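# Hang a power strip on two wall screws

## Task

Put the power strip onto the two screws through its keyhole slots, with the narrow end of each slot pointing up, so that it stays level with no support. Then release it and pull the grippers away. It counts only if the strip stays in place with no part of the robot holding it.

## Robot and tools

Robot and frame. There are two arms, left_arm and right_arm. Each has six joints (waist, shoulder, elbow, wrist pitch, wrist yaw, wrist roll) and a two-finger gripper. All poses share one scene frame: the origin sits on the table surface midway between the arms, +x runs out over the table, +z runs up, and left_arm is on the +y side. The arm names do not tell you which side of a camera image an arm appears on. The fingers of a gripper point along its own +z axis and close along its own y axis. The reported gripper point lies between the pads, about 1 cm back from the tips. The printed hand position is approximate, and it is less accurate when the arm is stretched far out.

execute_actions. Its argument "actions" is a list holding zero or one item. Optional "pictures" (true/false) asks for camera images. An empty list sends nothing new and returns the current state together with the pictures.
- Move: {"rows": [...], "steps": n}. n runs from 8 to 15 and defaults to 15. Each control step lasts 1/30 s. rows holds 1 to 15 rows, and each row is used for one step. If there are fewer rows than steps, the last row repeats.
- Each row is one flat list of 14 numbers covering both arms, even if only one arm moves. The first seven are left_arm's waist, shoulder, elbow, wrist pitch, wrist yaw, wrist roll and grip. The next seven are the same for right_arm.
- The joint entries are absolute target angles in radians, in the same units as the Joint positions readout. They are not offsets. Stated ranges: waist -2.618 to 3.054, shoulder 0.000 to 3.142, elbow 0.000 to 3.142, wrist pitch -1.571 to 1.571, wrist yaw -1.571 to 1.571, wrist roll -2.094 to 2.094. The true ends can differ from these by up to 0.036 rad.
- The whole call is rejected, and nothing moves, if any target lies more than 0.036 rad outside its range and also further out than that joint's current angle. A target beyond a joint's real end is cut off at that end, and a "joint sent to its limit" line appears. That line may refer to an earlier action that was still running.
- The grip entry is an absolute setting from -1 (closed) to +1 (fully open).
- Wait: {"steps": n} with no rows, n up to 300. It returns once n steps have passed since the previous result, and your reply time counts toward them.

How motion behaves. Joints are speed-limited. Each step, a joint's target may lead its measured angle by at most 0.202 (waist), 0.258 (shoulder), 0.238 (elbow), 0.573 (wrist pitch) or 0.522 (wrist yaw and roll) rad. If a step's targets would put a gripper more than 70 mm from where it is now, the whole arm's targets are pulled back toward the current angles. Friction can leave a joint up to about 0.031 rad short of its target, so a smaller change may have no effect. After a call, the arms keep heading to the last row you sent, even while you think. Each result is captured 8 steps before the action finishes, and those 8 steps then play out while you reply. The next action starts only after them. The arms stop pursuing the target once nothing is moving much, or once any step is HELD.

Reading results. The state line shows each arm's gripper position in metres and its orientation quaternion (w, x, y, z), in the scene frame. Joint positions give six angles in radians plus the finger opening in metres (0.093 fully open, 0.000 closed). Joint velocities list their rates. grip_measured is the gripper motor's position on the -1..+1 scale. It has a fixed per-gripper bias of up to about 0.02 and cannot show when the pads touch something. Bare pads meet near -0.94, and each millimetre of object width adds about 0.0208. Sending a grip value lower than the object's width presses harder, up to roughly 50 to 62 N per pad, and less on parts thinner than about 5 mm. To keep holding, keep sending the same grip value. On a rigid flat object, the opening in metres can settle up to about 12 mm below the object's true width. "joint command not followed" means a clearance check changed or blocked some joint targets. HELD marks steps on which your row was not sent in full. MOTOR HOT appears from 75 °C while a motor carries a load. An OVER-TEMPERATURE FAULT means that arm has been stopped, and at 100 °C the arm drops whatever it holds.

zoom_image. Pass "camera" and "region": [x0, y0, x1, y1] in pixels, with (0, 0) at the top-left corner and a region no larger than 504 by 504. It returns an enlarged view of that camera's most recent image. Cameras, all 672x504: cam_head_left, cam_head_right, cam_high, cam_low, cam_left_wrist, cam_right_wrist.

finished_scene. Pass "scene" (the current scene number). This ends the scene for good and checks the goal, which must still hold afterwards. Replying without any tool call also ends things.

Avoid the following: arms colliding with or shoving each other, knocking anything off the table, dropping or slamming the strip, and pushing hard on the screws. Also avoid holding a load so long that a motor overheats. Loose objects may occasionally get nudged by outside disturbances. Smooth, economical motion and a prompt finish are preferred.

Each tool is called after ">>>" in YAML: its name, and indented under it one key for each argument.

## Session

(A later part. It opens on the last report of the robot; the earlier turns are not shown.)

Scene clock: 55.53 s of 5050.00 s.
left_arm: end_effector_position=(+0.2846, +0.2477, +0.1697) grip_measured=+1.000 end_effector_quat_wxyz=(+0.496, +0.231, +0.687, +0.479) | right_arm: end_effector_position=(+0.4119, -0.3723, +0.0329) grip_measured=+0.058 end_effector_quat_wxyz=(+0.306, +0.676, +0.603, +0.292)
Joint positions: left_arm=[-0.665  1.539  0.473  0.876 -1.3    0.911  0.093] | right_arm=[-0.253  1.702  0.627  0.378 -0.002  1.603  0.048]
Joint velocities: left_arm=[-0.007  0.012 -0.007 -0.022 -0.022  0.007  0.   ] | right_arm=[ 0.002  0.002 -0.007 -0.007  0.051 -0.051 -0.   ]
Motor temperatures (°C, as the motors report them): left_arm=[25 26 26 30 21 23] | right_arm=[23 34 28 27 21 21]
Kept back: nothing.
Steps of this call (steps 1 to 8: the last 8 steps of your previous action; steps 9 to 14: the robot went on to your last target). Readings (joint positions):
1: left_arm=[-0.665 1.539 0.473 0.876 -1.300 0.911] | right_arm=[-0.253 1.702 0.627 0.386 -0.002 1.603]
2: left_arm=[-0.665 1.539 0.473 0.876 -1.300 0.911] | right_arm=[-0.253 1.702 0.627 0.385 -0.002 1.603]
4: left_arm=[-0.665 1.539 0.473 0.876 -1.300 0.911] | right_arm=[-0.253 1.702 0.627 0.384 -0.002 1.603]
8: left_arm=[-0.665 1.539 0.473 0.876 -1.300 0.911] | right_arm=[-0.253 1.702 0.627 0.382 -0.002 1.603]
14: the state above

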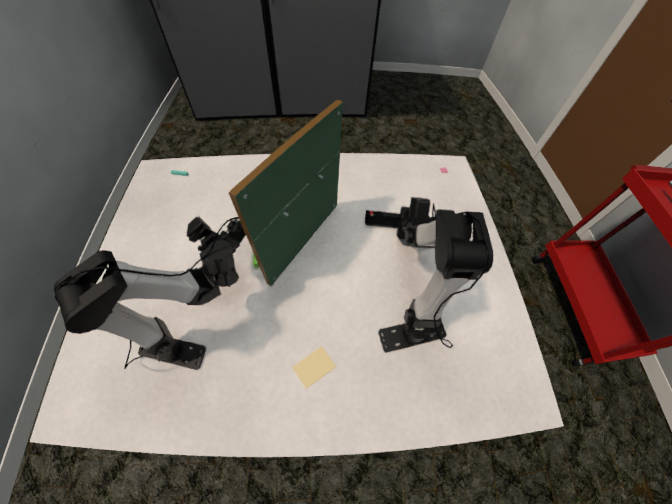

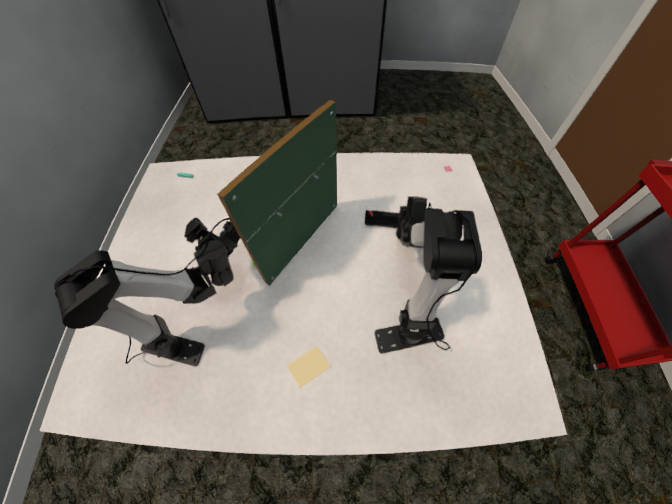

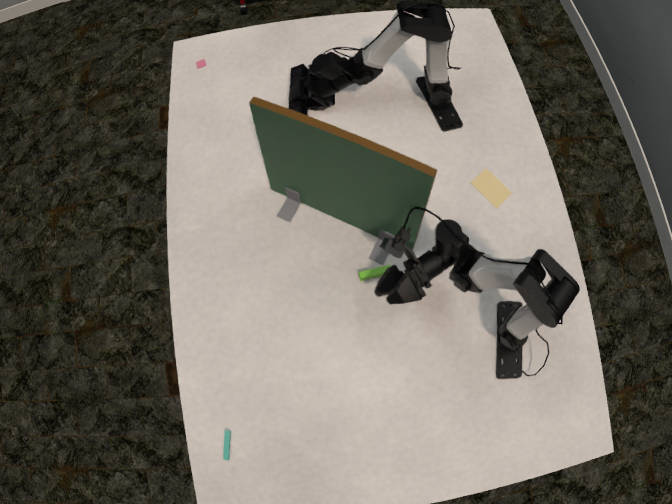

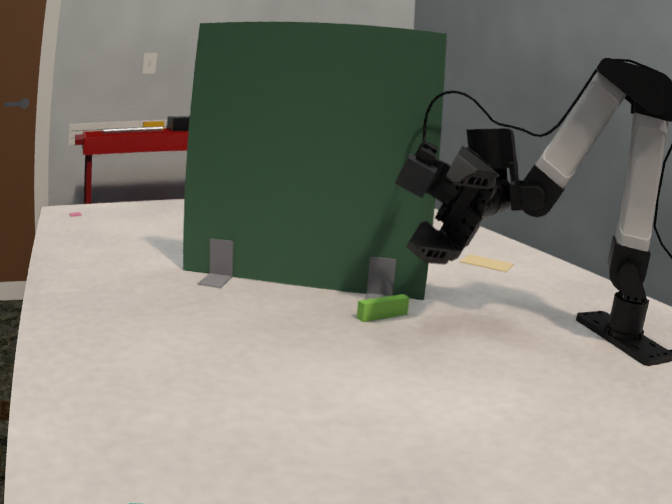

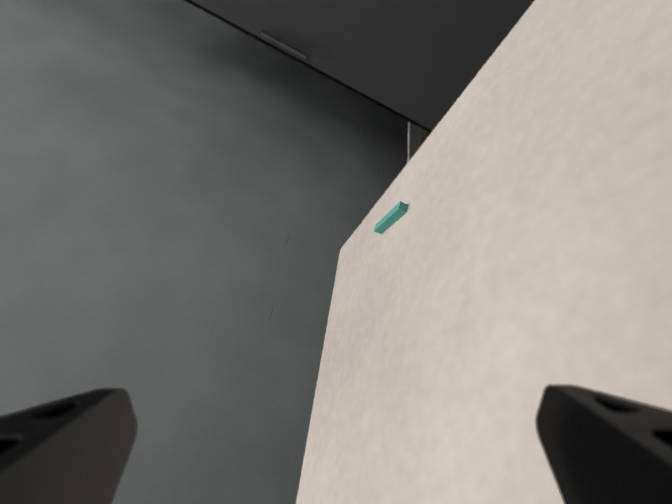

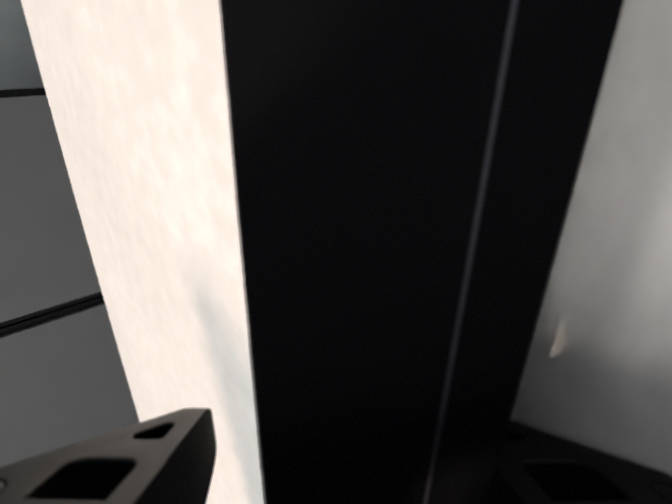

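>>> execute_actions:
  actions:
    - {"rows": [ [-0.665,1.539,0.473,0.876,-1.3,0.911,1.0,-0.255,1.680,0.620,0.407,0.0,1.600,0.06], [-0.665,1.539,0.473,0.876,-1.3,0.911,1.0,-0.255,1.674,0.615,0.409,0.0,1.600,0.06], [-0.665,1.539,0.473,0.876,-1.3,0.911,1.0,-0.255,1.668,0.609,0.411,0.0,1.600,0.06], [-0.665,1.539,0.473,0.876,-1.3,0.911,1.0,-0.255,1.661,0.602,0.413,0.0,1.600,0.06], [-0.665,1.539,0.473,0.876,-1.3,0.911,1.0,-0.255,1.654,0.595,0.415,0.0,1.600,0.06], [-0.665,1.539,0.473,0.876,-1.3,0.911,1.0,-0.255,1.647,0.588,0.417,0.0,1.600,0.06], [-0.665,1.539,0.473,0.876,-1.3,0.911,1.0,-0.255,1.640,0.580,0.419,0.0,1.600,0.06], [-0.665,1.539,0.473,0.876,-1.3,0.911,1.0,-0.255,1.633,0.573,0.421,0.0,1.600,0.06], [-0.665,1.539,0.473,0.876,-1.3,0.911,1.0,-0.255,1.626,0.565,0.423,0.0,1.600,0.06], [-0.665,1.539,0.473,0.876,-1.3,0.911,1.0,-0.255,1.619,0.558,0.425,0.0,1.600,0.06], [-0.665,1.539,0.473,0.876,-1.3,0.911,1.0,-0.255,1.612,0.550,0.427,0.0,1.600,0.06], [-0.665,1.539,0.473,0.876,-1.3,0.911,1.0,-0.255,1.605,0.543,0.429,0.0,1.600,0.06], [-0.665,1.539,0.473,0.876,-1.3,0.911,1.0,-0.255,1.598,0.535,0.430,0.0,1.600,0.06], [-0.665,1.539,0.473,0.876,-1.3,0.911,1.0,-0.255,1.592,0.529,0.430,0.0,1.600,0.06], [-0.665,1.539,0.473,0.876,-1.3,0.911,1.0,-0.255,1.588,0.525,0.430,0.0,1.600,0.06] ], "steps": 15}

>>> execute_actions:
  actions:
    - {"steps": 14}
  pictures: true

Scene clock: 57.77 s of 5050.00 s.
left_arm: end_effector_position=(+0.2846, +0.2477, +0.1697) grip_measured=+1.000 end_effector_quat_wxyz=(+0.496, +0.231, +0.687, +0.479) | right_arm: end_effector_position=(+0.4059, -0.3718, +0.0323) grip_measured=+0.058 end_effector_quat_wxyz=(+0.306, +0.676, +0.603, +0.292)
Joint positions: left_arm=[-0.665  1.539  0.473  0.876 -1.3    0.911  0.093] | right_arm=[-0.253  1.684  0.603  0.384 -0.002  1.603  0.048]
Joint velocities: left_arm=[ 0.007 -0.007 -0.007  0.007 -0.007 -0.037  0.   ] | right_arm=[-0.012 -0.198 -0.212  0.051  0.022 -0.051  0.001]
Motor temperatures (°C, as the motors report them): left_arm=[25 26 26 30 21 23] | right_arm=[23 34 28 27 21 21]
Steps of this call (steps 1 to 15: the robot went on to your last target; steps 16 to 60: nothing new was sent; steps 61 to 67: the first 7 steps of this action). Readings (joint positions):
61: left_arm=[-0.665 1.539 0.473 0.876 -1.300 0.911] | right_arm=[-0.253 1.702 0.627 0.377 -0.002 1.603]
62: left_arm=[-0.665 1.539 0.473 0.876 -1.300 0.911] | right_arm=[-0.253 1.702 0.627 0.377 -0.002 1.603]
64: left_arm=[-0.665 1.539 0.473 0.876 -1.300 0.911] | right_arm=[-0.253 1.700 0.622 0.381 -0.002 1.603]
67: the state above

Scene clock: 58.23 s of 5050.00 s.
left_arm: end_effector_position=(+0.2846, +0.2477, +0.1697) grip_measured=+1.000 end_effector_quat_wxyz=(+0.496, +0.231, +0.687, +0.479) | right_arm: end_effector_position=(+0.3906, -0.3705, +0.0375) grip_measured=+0.059 end_effector_quat_wxyz=(+0.312, +0.673, +0.601, +0.298)
Joint positions: left_arm=[-0.665  1.539  0.473  0.876 -1.3    0.911  0.093] | right_arm=[-0.253  1.613  0.535  0.398 -0.002  1.603  0.048]
Joint velocities: left_arm=[-0.022  0.007  0.007 -0.051 -0.051 -0.022  0.   ] | right_arm=[-0.002 -0.027 -0.012 -0.007 -0.007 -0.066 -0.001]
Motor temperatures (°C, as the motors report them): left_arm=[25 26 26 30 21 23] | right_arm=[23 34 28 27 21 21]
Kept back: nothing.
Steps of this call (steps 1 to 8: the last 8 steps of your previous action; steps 9 to 14: the robot went on to your last target). Readings (joint positions):
1: left_arm=[-0.665 1.539 0.473 0.876 -1.300 0.911] | right_arm=[-0.253 1.677 0.595 0.384 -0.002 1.603]
2: left_arm=[-0.665 1.539 0.473 0.876 -1.300 0.911] | right_arm=[-0.253 1.669 0.587 0.385 -0.002 1.603]
4: left_arm=[-0.665 1.539 0.473 0.876 -1.300 0.911] | right_arm=[-0.253 1.656 0.572 0.386 -0.002 1.603]
8: left_arm=[-0.665 1.539 0.473 0.876 -1.300 0.911] | right_arm=[-0.253 1.629 0.542 0.389 -0.002 1.603]
14: the state above

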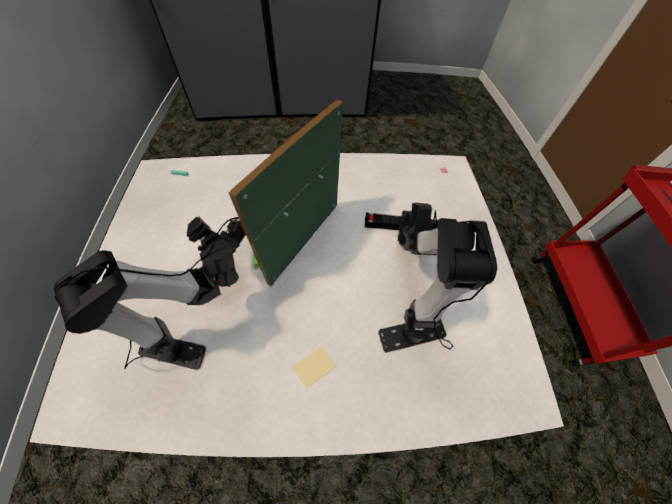

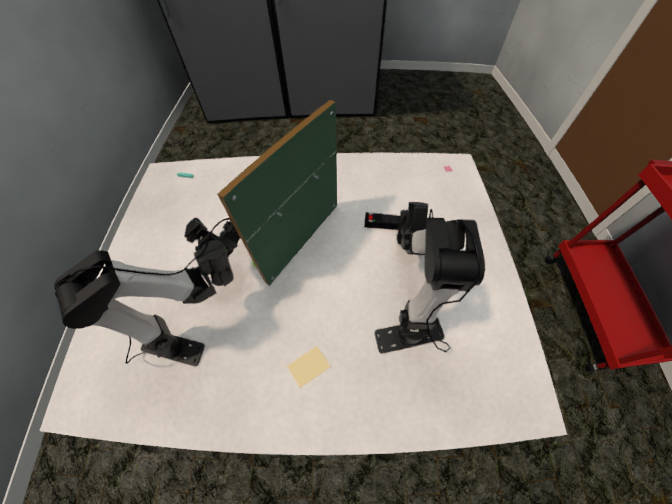

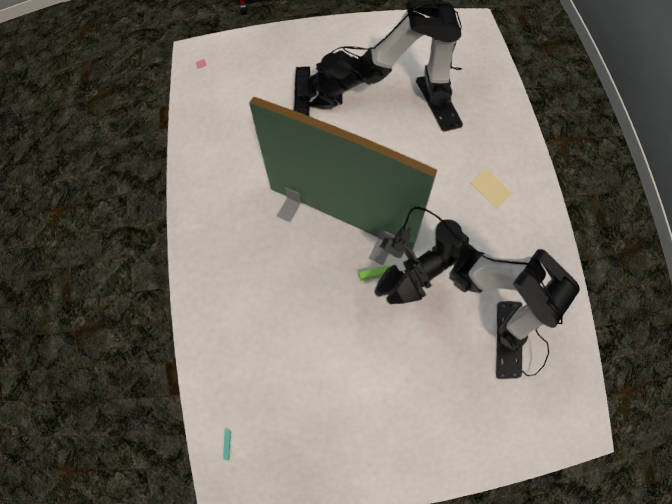

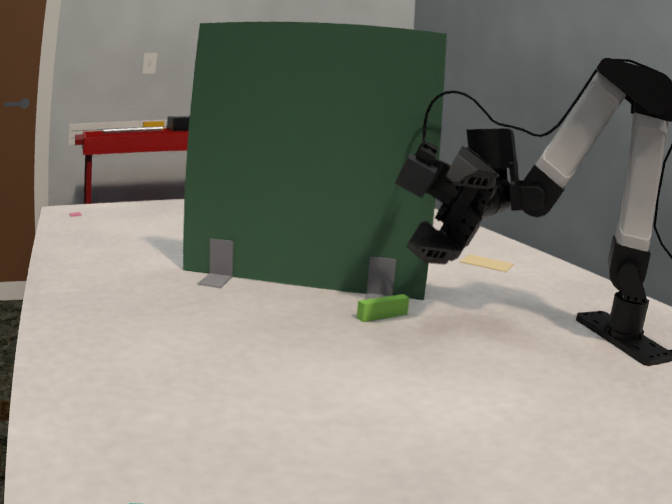

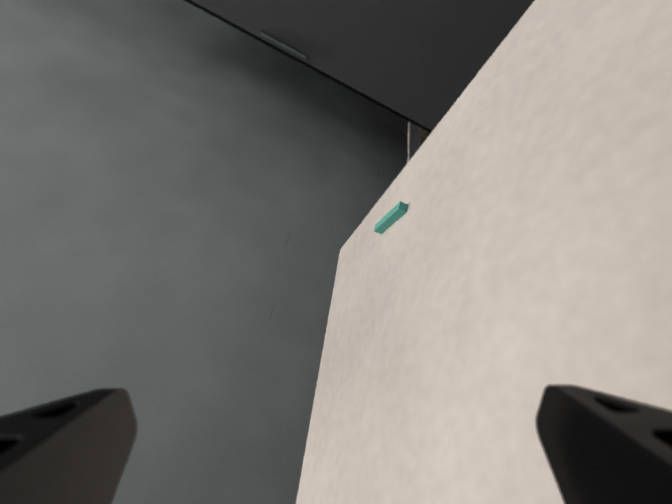

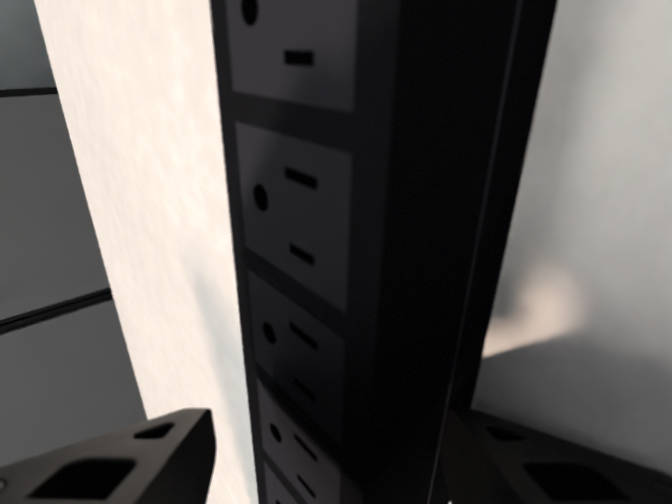

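>>> execute_actions:
  actions:
    - {"rows": [ [-0.665,1.533,0.473,0.871,-1.3,0.906,1.0,-0.255,1.580,0.530,0.395,0.0,1.600,0.06], [-0.665,1.515,0.473,0.857,-1.3,0.889,1.0,-0.255,1.565,0.530,0.370,0.0,1.600,0.06], [-0.665,1.486,0.473,0.833,-1.3,0.862,1.0,-0.255,1.543,0.532,0.340,0.0,1.600,0.06], [-0.665,1.445,0.473,0.801,-1.3,0.824,1.0,-0.255,1.515,0.536,0.305,0.0,1.600,0.06], [-0.665,1.394,0.473,0.761,-1.3,0.778,1.0,-0.255,1.485,0.542,0.270,0.0,1.600,0.06], [-0.665,1.335,0.473,0.713,-1.3,0.723,1.0,-0.255,1.455,0.550,0.235,0.0,1.600,0.06], [-0.665,1.269,0.473,0.660,-1.3,0.662,1.0,-0.255,1.428,0.562,0.198,0.0,1.600,0.06], [-0.665,1.197,0.473,0.603,-1.3,0.597,1.0,-0.255,1.405,0.580,0.158,0.0,1.600,0.10], [-0.665,1.121,0.473,0.543,-1.3,0.527,1.0,-0.255,1.390,0.605,0.112,0.0,1.600,0.17], [-0.665,1.044,0.473,0.481,-1.3,0.456,1.0,-0.255,1.382,0.638,0.060,0.0,1.600,0.25], [-0.665,0.967,0.473,0.419,-1.3,0.384,1.0,-0.255,1.382,0.678,0.000,0.0,1.600,0.33], [-0.665,0.891,0.473,0.359,-1.3,0.314,1.0,-0.255,1.390,0.724,-0.066,0.0,1.600,0.41], [-0.665,0.819,0.473,0.302,-1.3,0.249,1.0,-0.255,1.405,0.775,-0.138,0.0,1.600,0.49], [-0.670,0.753,0.473,0.249,-1.3,0.188,1.0,-0.255,1.425,0.830,-0.213,0.0,1.600,0.57], [-0.686,0.694,0.473,0.201,-1.3,0.133,1.0,-0.252,1.449,0.888,-0.290,0.0,1.600,0.65] ], "steps": 15}

>>> execute_actions:
  actions:
    - {"rows": [ [-0.713,0.643,0.473,0.161,-1.3,0.087,1.0,-0.249,1.476,0.948,-0.368,0.0,1.602,0.73], [-0.749,0.602,0.473,0.129,-1.3,0.049,1.0,-0.246,1.505,1.009,-0.446,0.0,1.604,0.81], [-0.794,0.573,0.473,0.105,-1.3,0.022,1.0,-0.243,1.536,1.070,-0.524,0.0,1.606,0.89], [-0.847,0.555,0.473,0.091,-1.3,0.005,1.0,-0.240,1.568,1.131,-0.602,0.0,1.608,0.97], [-0.907,0.550,0.473,0.086,-1.3,0.0,1.0,-0.237,1.601,1.192,-0.680,0.0,1.610,1.0], [-0.970,0.550,0.473,0.086,-1.29,0.0,1.0,-0.234,1.636,1.253,-0.756,0.0,1.612,1.0], [-1.038,0.550,0.473,0.086,-1.28,0.0,1.0,-0.231,1.672,1.314,-0.830,0.0,1.614,1.0], [-1.108,0.550,0.473,0.086,-1.27,0.0,1.0,-0.228,1.710,1.375,-0.902,0.0,1.615,1.0], [-1.177,0.550,0.473,0.086,-1.26,0.0,1.0,-0.225,1.749,1.436,-0.971,0.0,1.615,1.0], [-1.245,0.550,0.473,0.086,-1.25,0.0,1.0,-0.222,1.788,1.497,-1.037,0.0,1.615,1.0], [-1.308,0.550,0.473,0.086,-1.24,0.0,1.0,-0.219,1.827,1.558,-1.100,0.0,1.615,1.0], [-1.368,0.550,0.473,0.086,-1.23,0.0,1.0,-0.216,1.866,1.618,-1.159,0.0,1.615,1.0], [-1.421,0.550,0.473,0.086,-1.22,0.0,1.0,-0.213,1.904,1.676,-1.214,0.0,1.615,1.0], [-1.466,0.550,0.473,0.086,-1.21,0.0,1.0,-0.210,1.940,1.731,-1.264,0.0,1.615,1.0], [-1.502,0.550,0.473,0.086,-1.20,0.0,1.0,-0.207,1.973,1.782,-1.309,0.0,1.615,1.0] ], "steps": 15}

>>> execute_actions:
  actions:
    - {"rows": [ [-1.529,0.554,0.473,0.090,-1.19,0.0,1.0,-0.205,2.003,1.828,-1.348,0.0,1.615,1.0], [-1.545,0.566,0.473,0.102,-1.18,0.0,1.0,-0.205,2.029,1.869,-1.381,0.0,1.615,1.0], [-1.550,0.585,0.473,0.121,-1.17,0.0,1.0,-0.205,2.050,1.904,-1.408,0.0,1.615,1.0], [-1.550,0.611,0.473,0.147,-1.16,0.0,1.0,-0.205,2.066,1.932,-1.428,0.0,1.615,1.0], [-1.550,0.642,0.473,0.178,-1.15,0.0,1.0,-0.205,2.077,1.953,-1.442,0.0,1.615,1.0], [-1.550,0.677,0.473,0.213,-1.15,0.0,1.0,-0.205,2.083,1.967,-1.450,0.0,1.615,1.0], [-1.550,0.714,0.473,0.251,-1.15,0.0,1.0,-0.205,2.085,1.975,-1.452,0.0,1.615,1.0], [-1.550,0.753,0.473,0.289,-1.15,0.0,1.0,-0.205,2.085,1.975,-1.452,0.0,1.615,1.0], [-1.550,0.790,0.473,0.327,-1.15,0.0,1.0,-0.205,2.085,1.975,-1.452,0.0,1.615,1.0], [-1.550,0.825,0.473,0.362,-1.15,0.0,1.0,-0.205,2.085,1.975,-1.452,0.0,1.615,1.0], [-1.550,0.856,0.473,0.393,-1.15,0.0,1.0,-0.205,2.085,1.975,-1.452,0.0,1.615,1.0], [-1.550,0.882,0.473,0.419,-1.15,0.0,1.0,-0.205,2.085,1.975,-1.452,0.0,1.615,1.0], [-1.550,0.901,0.473,0.438,-1.15,0.0,1.0,-0.205,2.085,1.975,-1.452,0.0,1.615,1.0], [-1.550,0.913,0.473,0.450,-1.15,0.0,1.0,-0.205,2.085,1.975,-1.452,0.0,1.615,1.0], [-1.550,0.917,0.473,0.454,-1.15,0.0,1.0,-0.205,2.085,1.975,-1.452,0.0,1.615,1.0] ], "steps": 15}

>>> execute_actions:
  actions:
    - {"steps": 20}
  pictures: true

Scene clock: 66.80 s of 5050.00 s.
left_arm: end_effector_position=(+0.2774, +0.2558, +0.1929) grip_measured=+1.000 end_effector_quat_wxyz=(+0.525, +0.192, +0.697, +0.449) | right_arm: end_effector_position=(+0.3830, -0.3699, +0.0584) grip_measured=+0.059 end_effector_quat_wxyz=(+0.315, +0.672, +0.599, +0.301)
Joint positions: left_arm=[-0.665  1.406  0.473  0.765 -1.297  0.814  0.093] | right_arm=[-0.253  1.505  0.536  0.299 -0.002  1.603  0.048]
Joint velocities: left_arm=[ 0.002 -1.624 -0.012 -0.93   0.095 -1.004  0.   ] | right_arm=[-0.002 -0.901  0.037 -0.813 -0.007  0.051  0.001]
Motor temperatures (°C, as the motors report them): left_arm=[25 26 26 30 21 23] | right_arm=[23 33 27 28 21 21]
Steps of this call (steps 1 to 30: the robot went on to your last target; steps 31 to 90: nothing new was sent; then 5.33 s passed at rest; steps 91 to 97: the first 7 steps of this action). Readings (joint positions):
91: left_arm=[-0.665 1.539 0.473 0.876 -1.300 0.911] | right_arm=[-0.253 1.613 0.535 0.397 -0.002 1.603]
92: left_arm=[-0.665 1.539 0.473 0.874 -1.300 0.908] | right_arm=[-0.253 1.611 0.535 0.393 -0.002 1.603]
94: left_arm=[-0.665 1.521 0.473 0.849 -1.299 0.890] | right_arm=[-0.253 1.586 0.535 0.365 -0.002 1.603]
97: the state above

Scene clock: 67.30 s of 5050.00 s.
left_arm: end_effector_position=(+0.1835, +0.2951, +0.3056) grip_measured=+1.000 end_effector_quat_wxyz=(+0.714, -0.071, +0.693, +0.065) | right_arm: end_effector_position=(+0.4299, -0.3710, +0.1552) grip_measured=+0.991 end_effector_quat_wxyz=(+0.243, +0.700, +0.629, +0.234)
Joint positions: left_arm=[-0.919  0.555  0.473  0.192 -1.305  0.096  0.093] | right_arm=[-0.247  1.586  1.206 -0.502 -0.002  1.603  0.093]
Joint velocities: left_arm=[-1.834 -0.042 -0.002 -0.564  0.037 -0.725  0.   ] | right_arm=[ 0.085  1.048  1.746 -2.205  0.007  0.051  0.002]
Motor temperatures (°C, as the motors report them): left_arm=[25 26 26 30 21 23] | right_arm=[23 33 27 28 21 21]
Steps of this call (steps 1 to 8: the last 8 steps of your previous action; steps 9 to 15: the first 7 steps of this action). Readings (joint positions):
9: left_arm=[-0.673 0.744 0.473 0.385 -1.297 0.331] | right_arm=[-0.253 1.422 0.832 -0.106 -0.002 1.603]
10: left_arm=[-0.691 0.686 0.473 0.342 -1.300 0.277] | right_arm=[-0.253 1.439 0.894 -0.167 -0.002 1.603]
12: left_arm=[-0.757 0.600 0.473 0.268 -1.303 0.184] | right_arm=[-0.253 1.488 1.021 -0.295 -0.002 1.603]
15: the state above

Scene clock: 67.80 s of 5050.00 s.
left_arm: end_effector_position=(+0.0887, +0.1512, +0.2901) grip_measured=+1.000 end_effector_quat_wxyz=(+0.682, +0.194, +0.680, -0.188) | right_arm: end_effector_position=(+0.4236, -0.3556, +0.1307) grip_measured=+0.992 end_effector_quat_wxyz=(+0.035, +0.733, +0.679, +0.036)
Joint positions: left_arm=[-1.537  0.631  0.473  0.158 -1.186  0.008  0.093] | right_arm=[-0.211  2.066  1.93  -1.334 -0.002  1.608  0.093]
Joint velocities: left_arm=[-0.012  0.94  -0.017  0.593  0.154 -0.022  0.   ] | right_arm=[ 0.007  0.252  0.447 -0.667  0.007 -0.037 -0.001]
Motor temperatures (°C, as the motors report them): left_arm=[25 26 26 30 21 23] | right_arm=[23 33 27 28 21 21]
Steps of this call (steps 1 to 8: the last 8 steps of your previous action; steps 9 to 15: the first 7 steps of this action). Readings (joint positions):
9: left_arm=[-1.463 0.554 0.473 0.101 -1.233 0.018] | right_arm=[-0.218 1.935 1.728 -1.105 -0.002 1.607]
10: left_arm=[-1.495 0.554 0.473 0.100 -1.223 0.016] | right_arm=[-0.215 1.967 1.776 -1.156 -0.002 1.607]
12: left_arm=[-1.530 0.563 0.473 0.108 -1.205 0.012] | right_arm=[-0.212 2.021 1.857 -1.243 -0.002 1.607]
15: the state above

Scene clock: 68.47 s of 5050.00 s.
left_arm: end_effector_position=(+0.0786, +0.1009, +0.2727) grip_measured=+1.000 end_effector_quat_wxyz=(+0.679, +0.203, +0.678, -0.198) | right_arm: end_effector_position=(+0.4030, -0.3547, +0.1333) grip_measured=+0.992 end_effector_quat_wxyz=(+0.003, +0.734, +0.679, +0.004)
Joint positions: left_arm=[-1.537  0.908  0.473  0.433 -1.157  0.005  0.093] | right_arm=[-0.211  2.073  1.956 -1.443 -0.002  1.608  0.093]
Joint velocities: left_arm=[ 0.007  0.007 -0.012  0.066 -0.007  0.007  0.   ] | right_arm=[-0.002  0.002 -0.012 -0.007 -0.051  0.037 -0.001]
Motor temperatures (°C, as the motors report them): left_arm=[25 26 26 30 21 23] | right_arm=[23 33 28 28 21 21]
Kept back: nothing.
Steps of this call (steps 1 to 8: the last 8 steps of your previous action; steps 9 to 20: the robot went on to your last target). Readings (joint positions):
1: left_arm=[-1.537 0.666 0.473 0.181 -1.181 0.008] | right_arm=[-0.211 2.072 1.941 -1.355 -0.002 1.608]
2: left_arm=[-1.537 0.705 0.473 0.207 -1.178 0.007] | right_arm=[-0.211 2.073 1.947 -1.372 -0.002 1.608]
4: left_arm=[-1.537 0.783 0.473 0.260 -1.170 0.006] | right_arm=[-0.211 2.073 1.954 -1.399 -0.002 1.608]
8: left_arm=[-1.537 0.892 0.473 0.350 -1.160 0.006] | right_arm=[-0.211 2.073 1.956 -1.427 -0.002 1.608]
20: the state above

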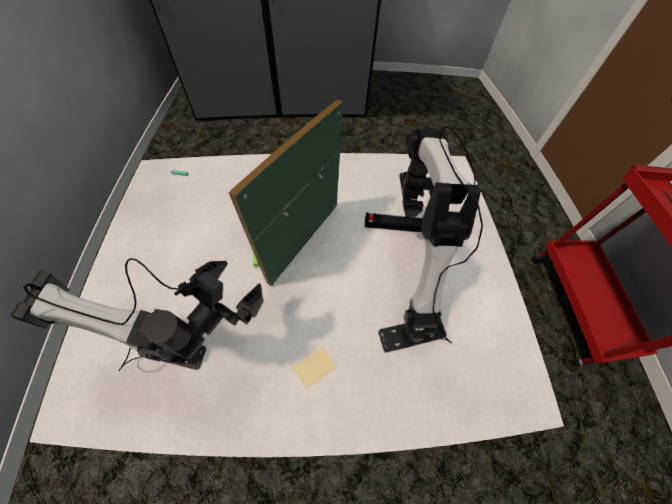

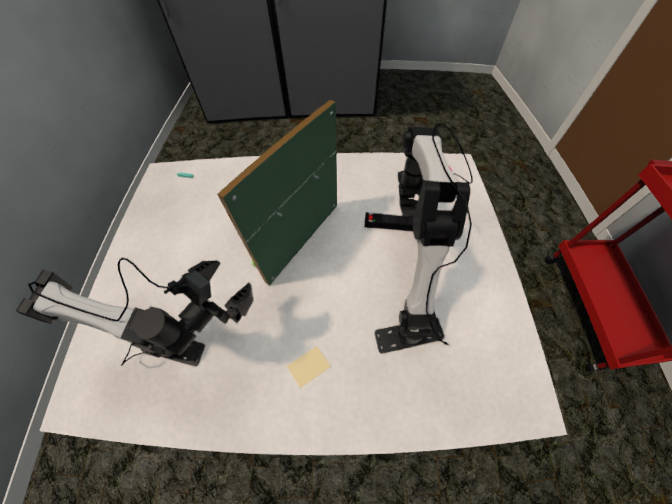

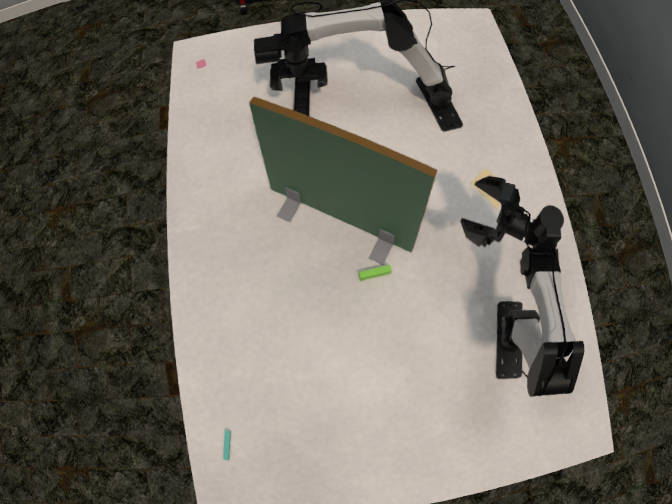

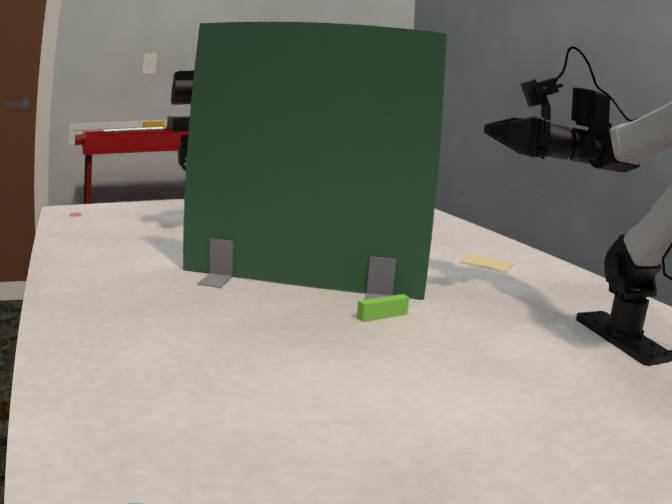

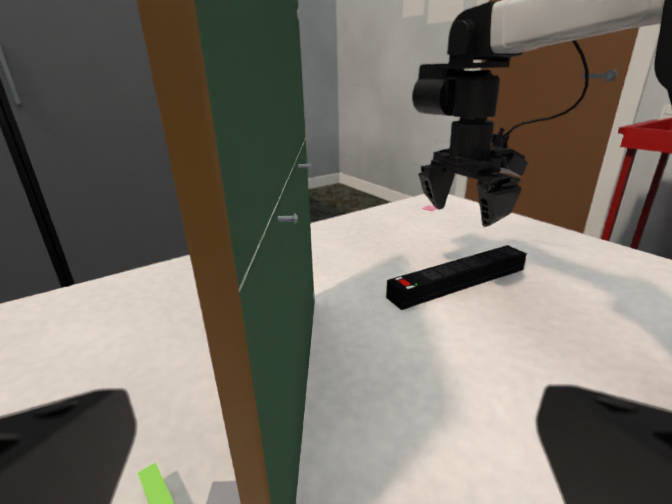

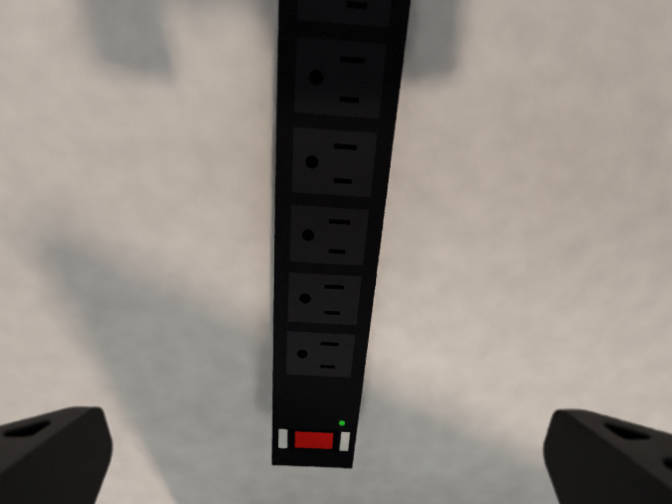

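>>> zoom_image:
  camera: "cam_left_wrist"
  region: [230, 130, 350, 250]

>>> zoom_image:
  camera: "cam_left_wrist"
  region: [370, 130, 550, 320]

Region (230, 130, 350, 250) of cam_left_wrist's 672x504 image, scaled by 4.200, with more detail than that image has.

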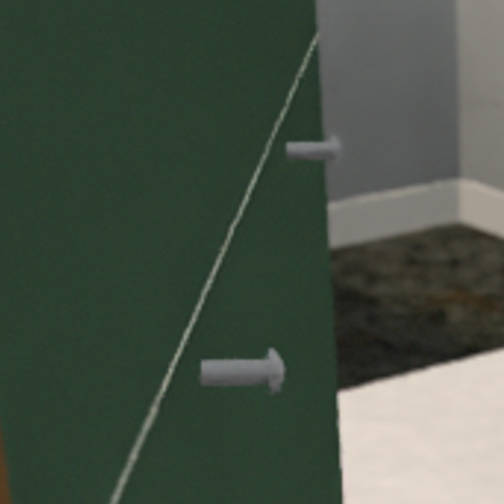

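Region (370, 130, 550, 320) of cam_left_wrist's 672x504 image, scaled by 2.653, with more detail than that image has; it fills the left 477 columns of this view, and the rest is white.

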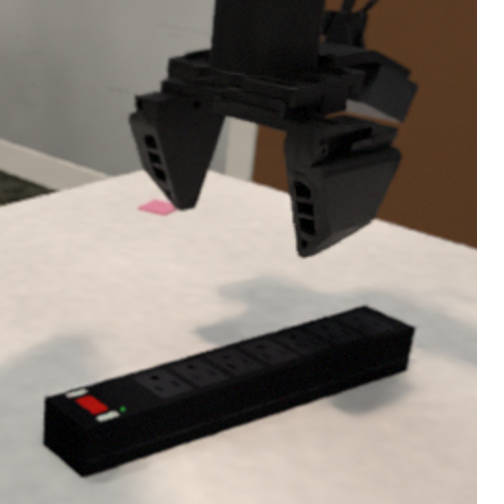

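>>> execute_actions:
  actions:
    - {"rows": [ [-1.537,0.908,0.473,0.440,-1.157,0.0,1.0,-0.211,2.087,1.950,-1.430,0.0,1.620,1.0], [-1.537,0.908,0.473,0.440,-1.157,0.0,1.0,-0.211,2.089,1.945,-1.418,0.0,1.625,1.0], [-1.537,0.908,0.473,0.440,-1.157,0.0,1.0,-0.211,2.091,1.940,-1.402,0.0,1.630,1.0], [-1.537,0.908,0.473,0.440,-1.157,0.0,1.0,-0.211,2.093,1.934,-1.384,0.0,1.635,1.0], [-1.537,0.908,0.473,0.440,-1.157,0.0,1.0,-0.211,2.095,1.925,-1.363,0.0,1.640,1.0], [-1.537,0.908,0.473,0.440,-1.157,0.0,1.0,-0.211,2.097,1.913,-1.340,0.0,1.645,1.0], [-1.537,0.908,0.473,0.440,-1.157,0.0,1.0,-0.211,2.100,1.898,-1.316,0.0,1.650,1.0], [-1.537,0.908,0.473,0.440,-1.157,0.0,1.0,-0.211,2.103,1.881,-1.291,0.0,1.655,1.0], [-1.537,0.908,0.473,0.440,-1.157,0.0,1.0,-0.211,2.106,1.862,-1.265,0.0,1.660,1.0], [-1.537,0.908,0.473,0.440,-1.157,0.0,1.0,-0.211,2.109,1.842,-1.239,0.0,1.665,1.0], [-1.537,0.908,0.473,0.440,-1.157,0.0,1.0,-0.211,2.112,1.821,-1.213,0.0,1.668,1.0], [-1.537,0.908,0.473,0.440,-1.157,0.0,1.0,-0.211,2.115,1.799,-1.187,0.0,1.668,1.0], [-1.537,0.908,0.473,0.440,-1.157,0.0,1.0,-0.211,2.119,1.777,-1.162,0.0,1.668,1.0], [-1.537,0.908,0.473,0.440,-1.157,0.0,1.0,-0.211,2.123,1.755,-1.138,0.0,1.668,1.0], [-1.537,0.908,0.473,0.440,-1.157,0.0,1.0,-0.211,2.127,1.733,-1.116,0.0,1.668,1.0] ], "steps": 15}

>>> execute_actions:
  actions:
    - {"rows": [ [-1.537,0.908,0.473,0.440,-1.157,0.0,1.0,-0.211,2.131,1.712,-1.096,0.0,1.668,1.0], [-1.537,0.908,0.473,0.440,-1.157,0.0,1.0,-0.211,2.135,1.692,-1.078,0.0,1.668,1.0], [-1.537,0.908,0.473,0.440,-1.157,0.0,1.0,-0.211,2.139,1.673,-1.063,0.0,1.668,1.0], [-1.537,0.908,0.473,0.440,-1.157,0.0,1.0,-0.211,2.143,1.656,-1.051,0.0,1.668,1.0], [-1.537,0.908,0.473,0.440,-1.157,0.0,1.0,-0.211,2.147,1.641,-1.042,0.0,1.668,1.0], [-1.537,0.908,0.473,0.440,-1.157,0.0,1.0,-0.211,2.150,1.628,-1.036,0.0,1.668,1.0], [-1.537,0.908,0.473,0.440,-1.157,0.0,1.0,-0.211,2.152,1.617,-1.033,0.0,1.668,1.0], [-1.537,0.908,0.473,0.440,-1.157,0.0,1.0,-0.211,2.154,1.609,-1.032,0.0,1.668,0.9], [-1.537,0.908,0.473,0.440,-1.157,0.0,1.0,-0.211,2.155,1.603,-1.032,0.0,1.668,0.8], [-1.537,0.908,0.473,0.440,-1.157,0.0,1.0,-0.211,2.155,1.600,-1.032,0.0,1.668,0.7], [-1.537,0.908,0.473,0.440,-1.157,0.0,1.0,-0.211,2.155,1.600,-1.032,0.0,1.668,0.6], [-1.537,0.908,0.473,0.440,-1.157,0.0,1.0,-0.211,2.155,1.600,-1.032,0.0,1.668,0.5] ], "steps": 15}

>>> execute_actions:
  actions:
    - {"steps": 16}
  pictures: true

Scene clock: 73.07 s of 5050.00 s.
left_arm: end_effector_position=(+0.0786, +0.1009, +0.2735) grip_measured=+1.000 end_effector_quat_wxyz=(+0.679, +0.201, +0.677, -0.200) | right_arm: end_effector_position=(+0.4110, -0.3550, +0.1283) grip_measured=+0.992 end_effector_quat_wxyz=(+0.014, +0.740, +0.672, +0.015)
Joint positions: left_arm=[-1.537  0.908  0.473  0.438 -1.157  0.005  0.093] | right_arm=[-0.211  2.073  1.935 -1.392 -0.002  1.626  0.093]
Joint velocities: left_arm=[-0.007  0.007 -0.012  0.066  0.022 -0.095  0.   ] | right_arm=[-0.012  0.017 -0.31   0.462 -0.051  0.139 -0.   ]
Motor temperatures (°C, as the motors report them): left_arm=[25 25 27 30 21 23] | right_arm=[23 33 28 27 21 21]
Steps of this call (steps 1 to 30: the robot went on to your last target; steps 31 to 90: nothing new was sent; then 1.37 s passed at rest; steps 91 to 97: the first 7 steps of this action). Readings (joint positions):
91: left_arm=[-1.537 0.908 0.473 0.438 -1.157 0.005] | right_arm=[-0.211 2.073 1.956 -1.444 -0.002 1.609]
92: left_arm=[-1.537 0.908 0.473 0.438 -1.157 0.005] | right_arm=[-0.211 2.073 1.956 -1.443 -0.002 1.610]
94: left_arm=[-1.537 0.908 0.473 0.438 -1.157 0.005] | right_arm=[-0.211 2.073 1.955 -1.431 -0.002 1.616]
97: the state above

Scene clock: 73.57 s of 5050.00 s.
left_arm: end_effector_position=(+0.0786, +0.1009, +0.2735) grip_measured=+1.000 end_effector_quat_wxyz=(+0.679, +0.201, +0.677, -0.200) | right_arm: end_effector_position=(+0.4065, -0.3549, +0.0322) grip_measured=+0.992 end_effector_quat_wxyz=(-0.004, +0.751, +0.660, -0.003)
Joint positions: left_arm=[-1.537  0.908  0.473  0.438 -1.157  0.005  0.093] | right_arm=[-0.211  2.136  1.649 -1.094 -0.002  1.659  0.093]
Joint velocities: left_arm=[-0.017 -0.002 -0.002 -0.007  0.037 -0.007  0.   ] | right_arm=[-0.012  0.105 -0.413  0.33  -0.095  0.081 -0.001]
Motor temperatures (°C, as the motors report them): left_arm=[25 25 27 30 21 23] | right_arm=[23 33 28 27 21 21]
Steps of this call (steps 1 to 8: the last 8 steps of your previous action; steps 9 to 15: the first 7 steps of this action). Readings (joint positions):
9: left_arm=[-1.537 0.908 0.473 0.438 -1.157 0.005] | right_arm=[-0.211 2.105 1.763 -1.198 -0.002 1.655]
10: left_arm=[-1.537 0.908 0.473 0.438 -1.157 0.005] | right_arm=[-0.211 2.111 1.741 -1.176 -0.002 1.656]
12: left_arm=[-1.537 0.908 0.473 0.438 -1.157 0.005] | right_arm=[-0.211 2.123 1.699 -1.137 -0.002 1.658]
15: the state above

Scene clock: 74.10 s of 5050.00 s.
left_arm: end_effector_position=(+0.0786, +0.1009, +0.2735) grip_measured=+1.000 end_effector_quat_wxyz=(+0.679, +0.201, +0.677, -0.200) | right_arm: end_effector_position=(+0.4057, -0.3548, +0.0190) grip_measured=+0.502 end_effector_quat_wxyz=(-0.004, +0.752, +0.660, -0.003)
Joint positions: left_arm=[-1.537  0.908  0.473  0.438 -1.157  0.005  0.093] | right_arm=[-0.211  2.146  1.61  -1.044 -0.002  1.661  0.069]
Joint velocities: left_arm=[-0.017 -0.012  0.007 -0.007  0.066 -0.022  0.   ] | right_arm=[ 0.012 -0.012 -0.002 -0.007 -0.022 -0.007 -0.   ]
Motor temperatures (°C, as the motors report them): left_arm=[25 25 27 30 21 23] | right_arm=[23 33 28 27 21 21]
Kept back: nothing.
Steps of this call (steps 1 to 8: the last 8 steps of your previous action; steps 9 to 16: the robot went on to your last target). Readings (joint positions):
1: left_arm=[-1.537 0.908 0.473 0.438 -1.157 0.005] | right_arm=[-0.211 2.140 1.636 -1.084 -0.002 1.659]
2: left_arm=[-1.537 0.908 0.473 0.438 -1.157 0.005] | right_arm=[-0.211 2.143 1.626 -1.076 -0.002 1.660]
4: left_arm=[-1.537 0.908 0.473 0.438 -1.157 0.005] | right_arm=[-0.211 2.146 1.613 -1.067 -0.002 1.660]
8: left_arm=[-1.537 0.908 0.473 0.438 -1.157 0.005] | right_arm=[-0.211 2.146 1.610 -1.054 -0.002 1.661]
16: the state above

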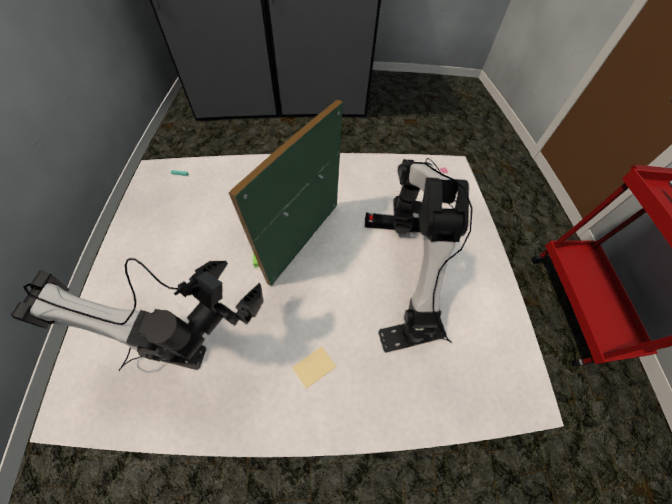

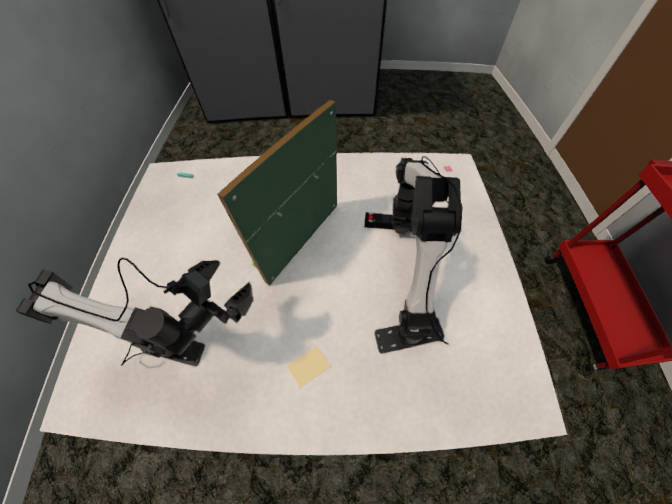

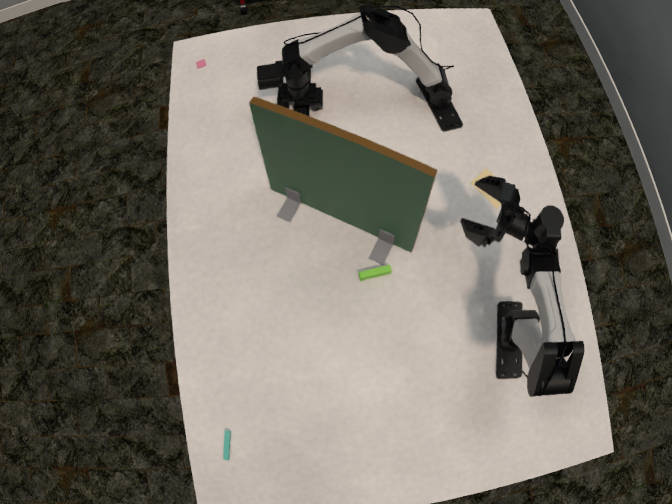

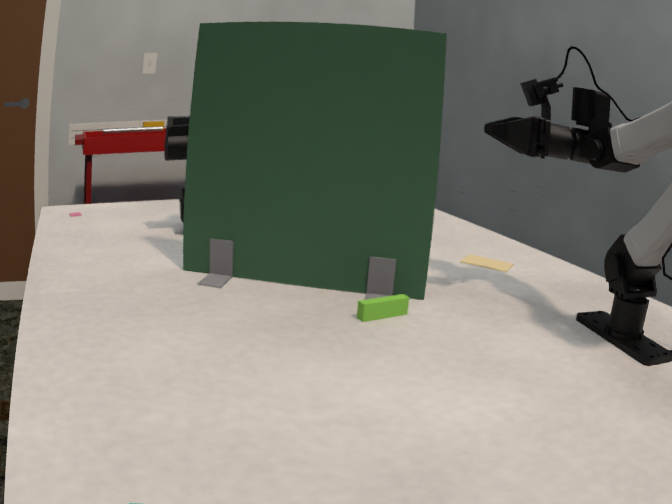

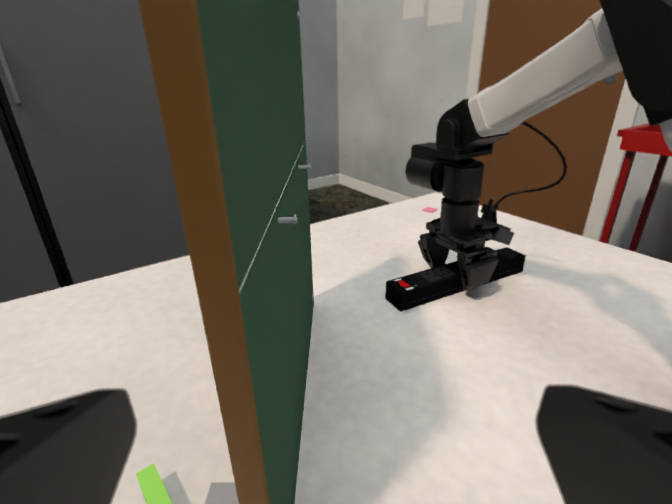

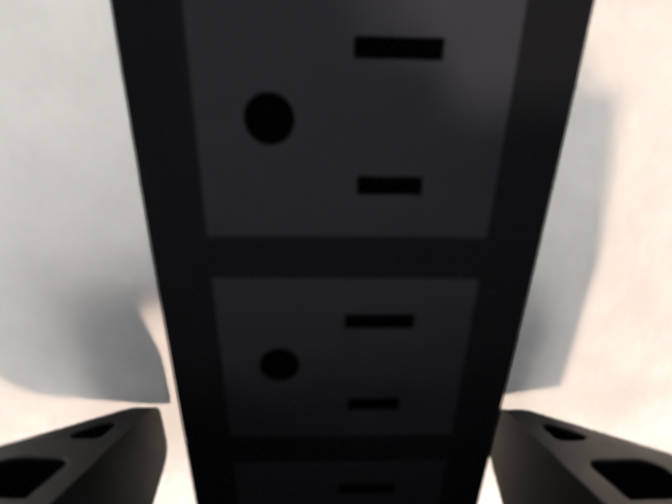

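>>> zoom_image:
  camera: "cam_left_wrist"
  region: [375, 190, 545, 320]

Region (375, 190, 545, 320) of cam_left_wrist's 672x504 image, scaled by 2.965, with more detail than that image has; it fills the top 385 rows of this view, and the rest is white.

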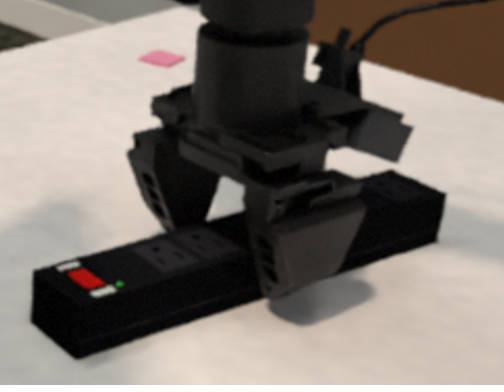

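>>> execute_actions:
  actions:
    - {"rows": [ [-1.537,0.908,0.473,0.440,-1.157,0.0,1.0,-0.211,2.146,1.610,-1.040,0.0,1.661,0.42], [-1.537,0.908,0.473,0.440,-1.157,0.0,1.0,-0.211,2.146,1.610,-1.040,0.0,1.661,0.34], [-1.537,0.908,0.473,0.440,-1.157,0.0,1.0,-0.211,2.146,1.610,-1.040,0.0,1.661,0.27], [-1.537,0.908,0.473,0.440,-1.157,0.0,1.0,-0.211,2.146,1.610,-1.040,0.0,1.661,0.21], [-1.537,0.908,0.473,0.440,-1.157,0.0,1.0,-0.211,2.146,1.610,-1.040,0.0,1.661,0.16], [-1.537,0.908,0.473,0.440,-1.157,0.0,1.0,-0.211,2.146,1.610,-1.040,0.0,1.661,0.12], [-1.537,0.908,0.473,0.440,-1.157,0.0,1.0,-0.211,2.146,1.610,-1.040,0.0,1.661,0.08], [-1.537,0.908,0.473,0.440,-1.157,0.0,1.0,-0.211,2.146,1.610,-1.040,0.0,1.661,0.04], [-1.537,0.908,0.473,0.440,-1.157,0.0,1.0,-0.211,2.146,1.610,-1.040,0.0,1.661,0.0], [-1.537,0.908,0.473,0.440,-1.157,0.0,1.0,-0.211,2.146,1.610,-1.040,0.0,1.661,-0.04], [-1.537,0.908,0.473,0.440,-1.157,0.0,1.0,-0.211,2.146,1.610,-1.040,0.0,1.661,-0.08], [-1.537,0.908,0.473,0.440,-1.157,0.0,1.0,-0.211,2.146,1.610,-1.040,0.0,1.661,-0.13], [-1.537,0.908,0.473,0.440,-1.157,0.0,1.0,-0.211,2.146,1.610,-1.040,0.0,1.661,-0.18], [-1.537,0.908,0.473,0.440,-1.157,0.0,1.0,-0.211,2.146,1.610,-1.040,0.0,1.661,-0.24], [-1.537,0.908,0.473,0.440,-1.157,0.0,1.0,-0.211,2.146,1.610,-1.040,0.0,1.661,-0.30] ], "steps": 15}

>>> execute_actions:
  actions:
    - {"steps": 14}

Scene clock: 75.53 s of 5050.00 s.
left_arm: end_effector_position=(+0.0786, +0.1009, +0.2735) grip_measured=+1.000 end_effector_quat_wxyz=(+0.679, +0.201, +0.677, -0.200) | right_arm: end_effector_position=(+0.4061, -0.3548, +0.0190) grip_measured=+0.102 end_effector_quat_wxyz=(-0.003, +0.752, +0.660, -0.002)
Joint positions: left_arm=[-1.537  0.908  0.473  0.438 -1.157  0.005  0.093] | right_arm=[-0.211  2.146  1.61  -1.042 -0.002  1.661  0.05 ]
Joint velocities: left_arm=[-0.012 -0.022  0.022 -0.066 -0.007 -0.022  0.   ] | right_arm=[-0.002 -0.012 -0.022  0.007 -0.095 -0.037 -0.041]
Motor temperatures (°C, as the motors report them): left_arm=[25 25 27 31 21 23] | right_arm=[23 34 28 26 21 21]
Steps of this call (steps 1 to 15: the robot went on to your last target; steps 16 to 36: nothing new was sent; steps 37 to 43: the first 7 steps of this action). Readings (joint positions):
37: left_arm=[-1.537 0.908 0.473 0.438 -1.157 0.005] | right_arm=[-0.211 2.146 1.610 -1.042 -0.002 1.661]
38: left_arm=[-1.537 0.908 0.473 0.438 -1.157 0.005] | right_arm=[-0.211 2.146 1.610 -1.042 -0.002 1.661]
40: left_arm=[-1.537 0.908 0.473 0.438 -1.157 0.005] | right_arm=[-0.211 2.146 1.610 -1.042 -0.002 1.661]
43: the state above

Scene clock: 76.00 s of 5050.00 s.
left_arm: end_effector_position=(+0.0786, +0.1009, +0.2735) grip_measured=+1.000 end_effector_quat_wxyz=(+0.679, +0.201, +0.677, -0.200) | right_arm: end_effector_position=(+0.4052, -0.3548, +0.0190) grip_measured=-0.221 end_effector_quat_wxyz=(-0.005, +0.752, +0.660, -0.004)
Joint positions: left_arm=[-1.537  0.908  0.473  0.438 -1.157  0.005  0.093] | right_arm=[-0.211  2.146  1.61  -1.046 -0.002  1.661  0.035]
Joint velocities: left_arm=[ 0.012 -0.012 -0.017 -0.051 -0.022 -0.022  0.   ] | right_arm=[ 0.002 -0.012  0.007  0.066 -0.066 -0.051  0.001]
Motor temperatures (°C, as the motors report them): left_arm=[25 25 27 31 21 23] | right_arm=[23 34 28 26 21 21]
Kept back: nothing.
Steps of this call (steps 1 to 8: the last 8 steps of your previous action; steps 9 to 14: the robot went on to your last target). Readings (joint positions):
1: left_arm=[-1.537 0.908 0.473 0.438 -1.157 0.005] | right_arm=[-0.211 2.146 1.610 -1.042 -0.002 1.661]
2: left_arm=[-1.537 0.908 0.473 0.438 -1.157 0.005] | right_arm=[-0.211 2.146 1.610 -1.042 -0.002 1.661]
4: left_arm=[-1.537 0.908 0.473 0.438 -1.157 0.005] | right_arm=[-0.211 2.146 1.610 -1.046 -0.002 1.661]
8: left_arm=[-1.537 0.908 0.473 0.438 -1.157 0.005] | right_arm=[-0.211 2.146 1.610 -1.046 -0.002 1.661]
14: the state above


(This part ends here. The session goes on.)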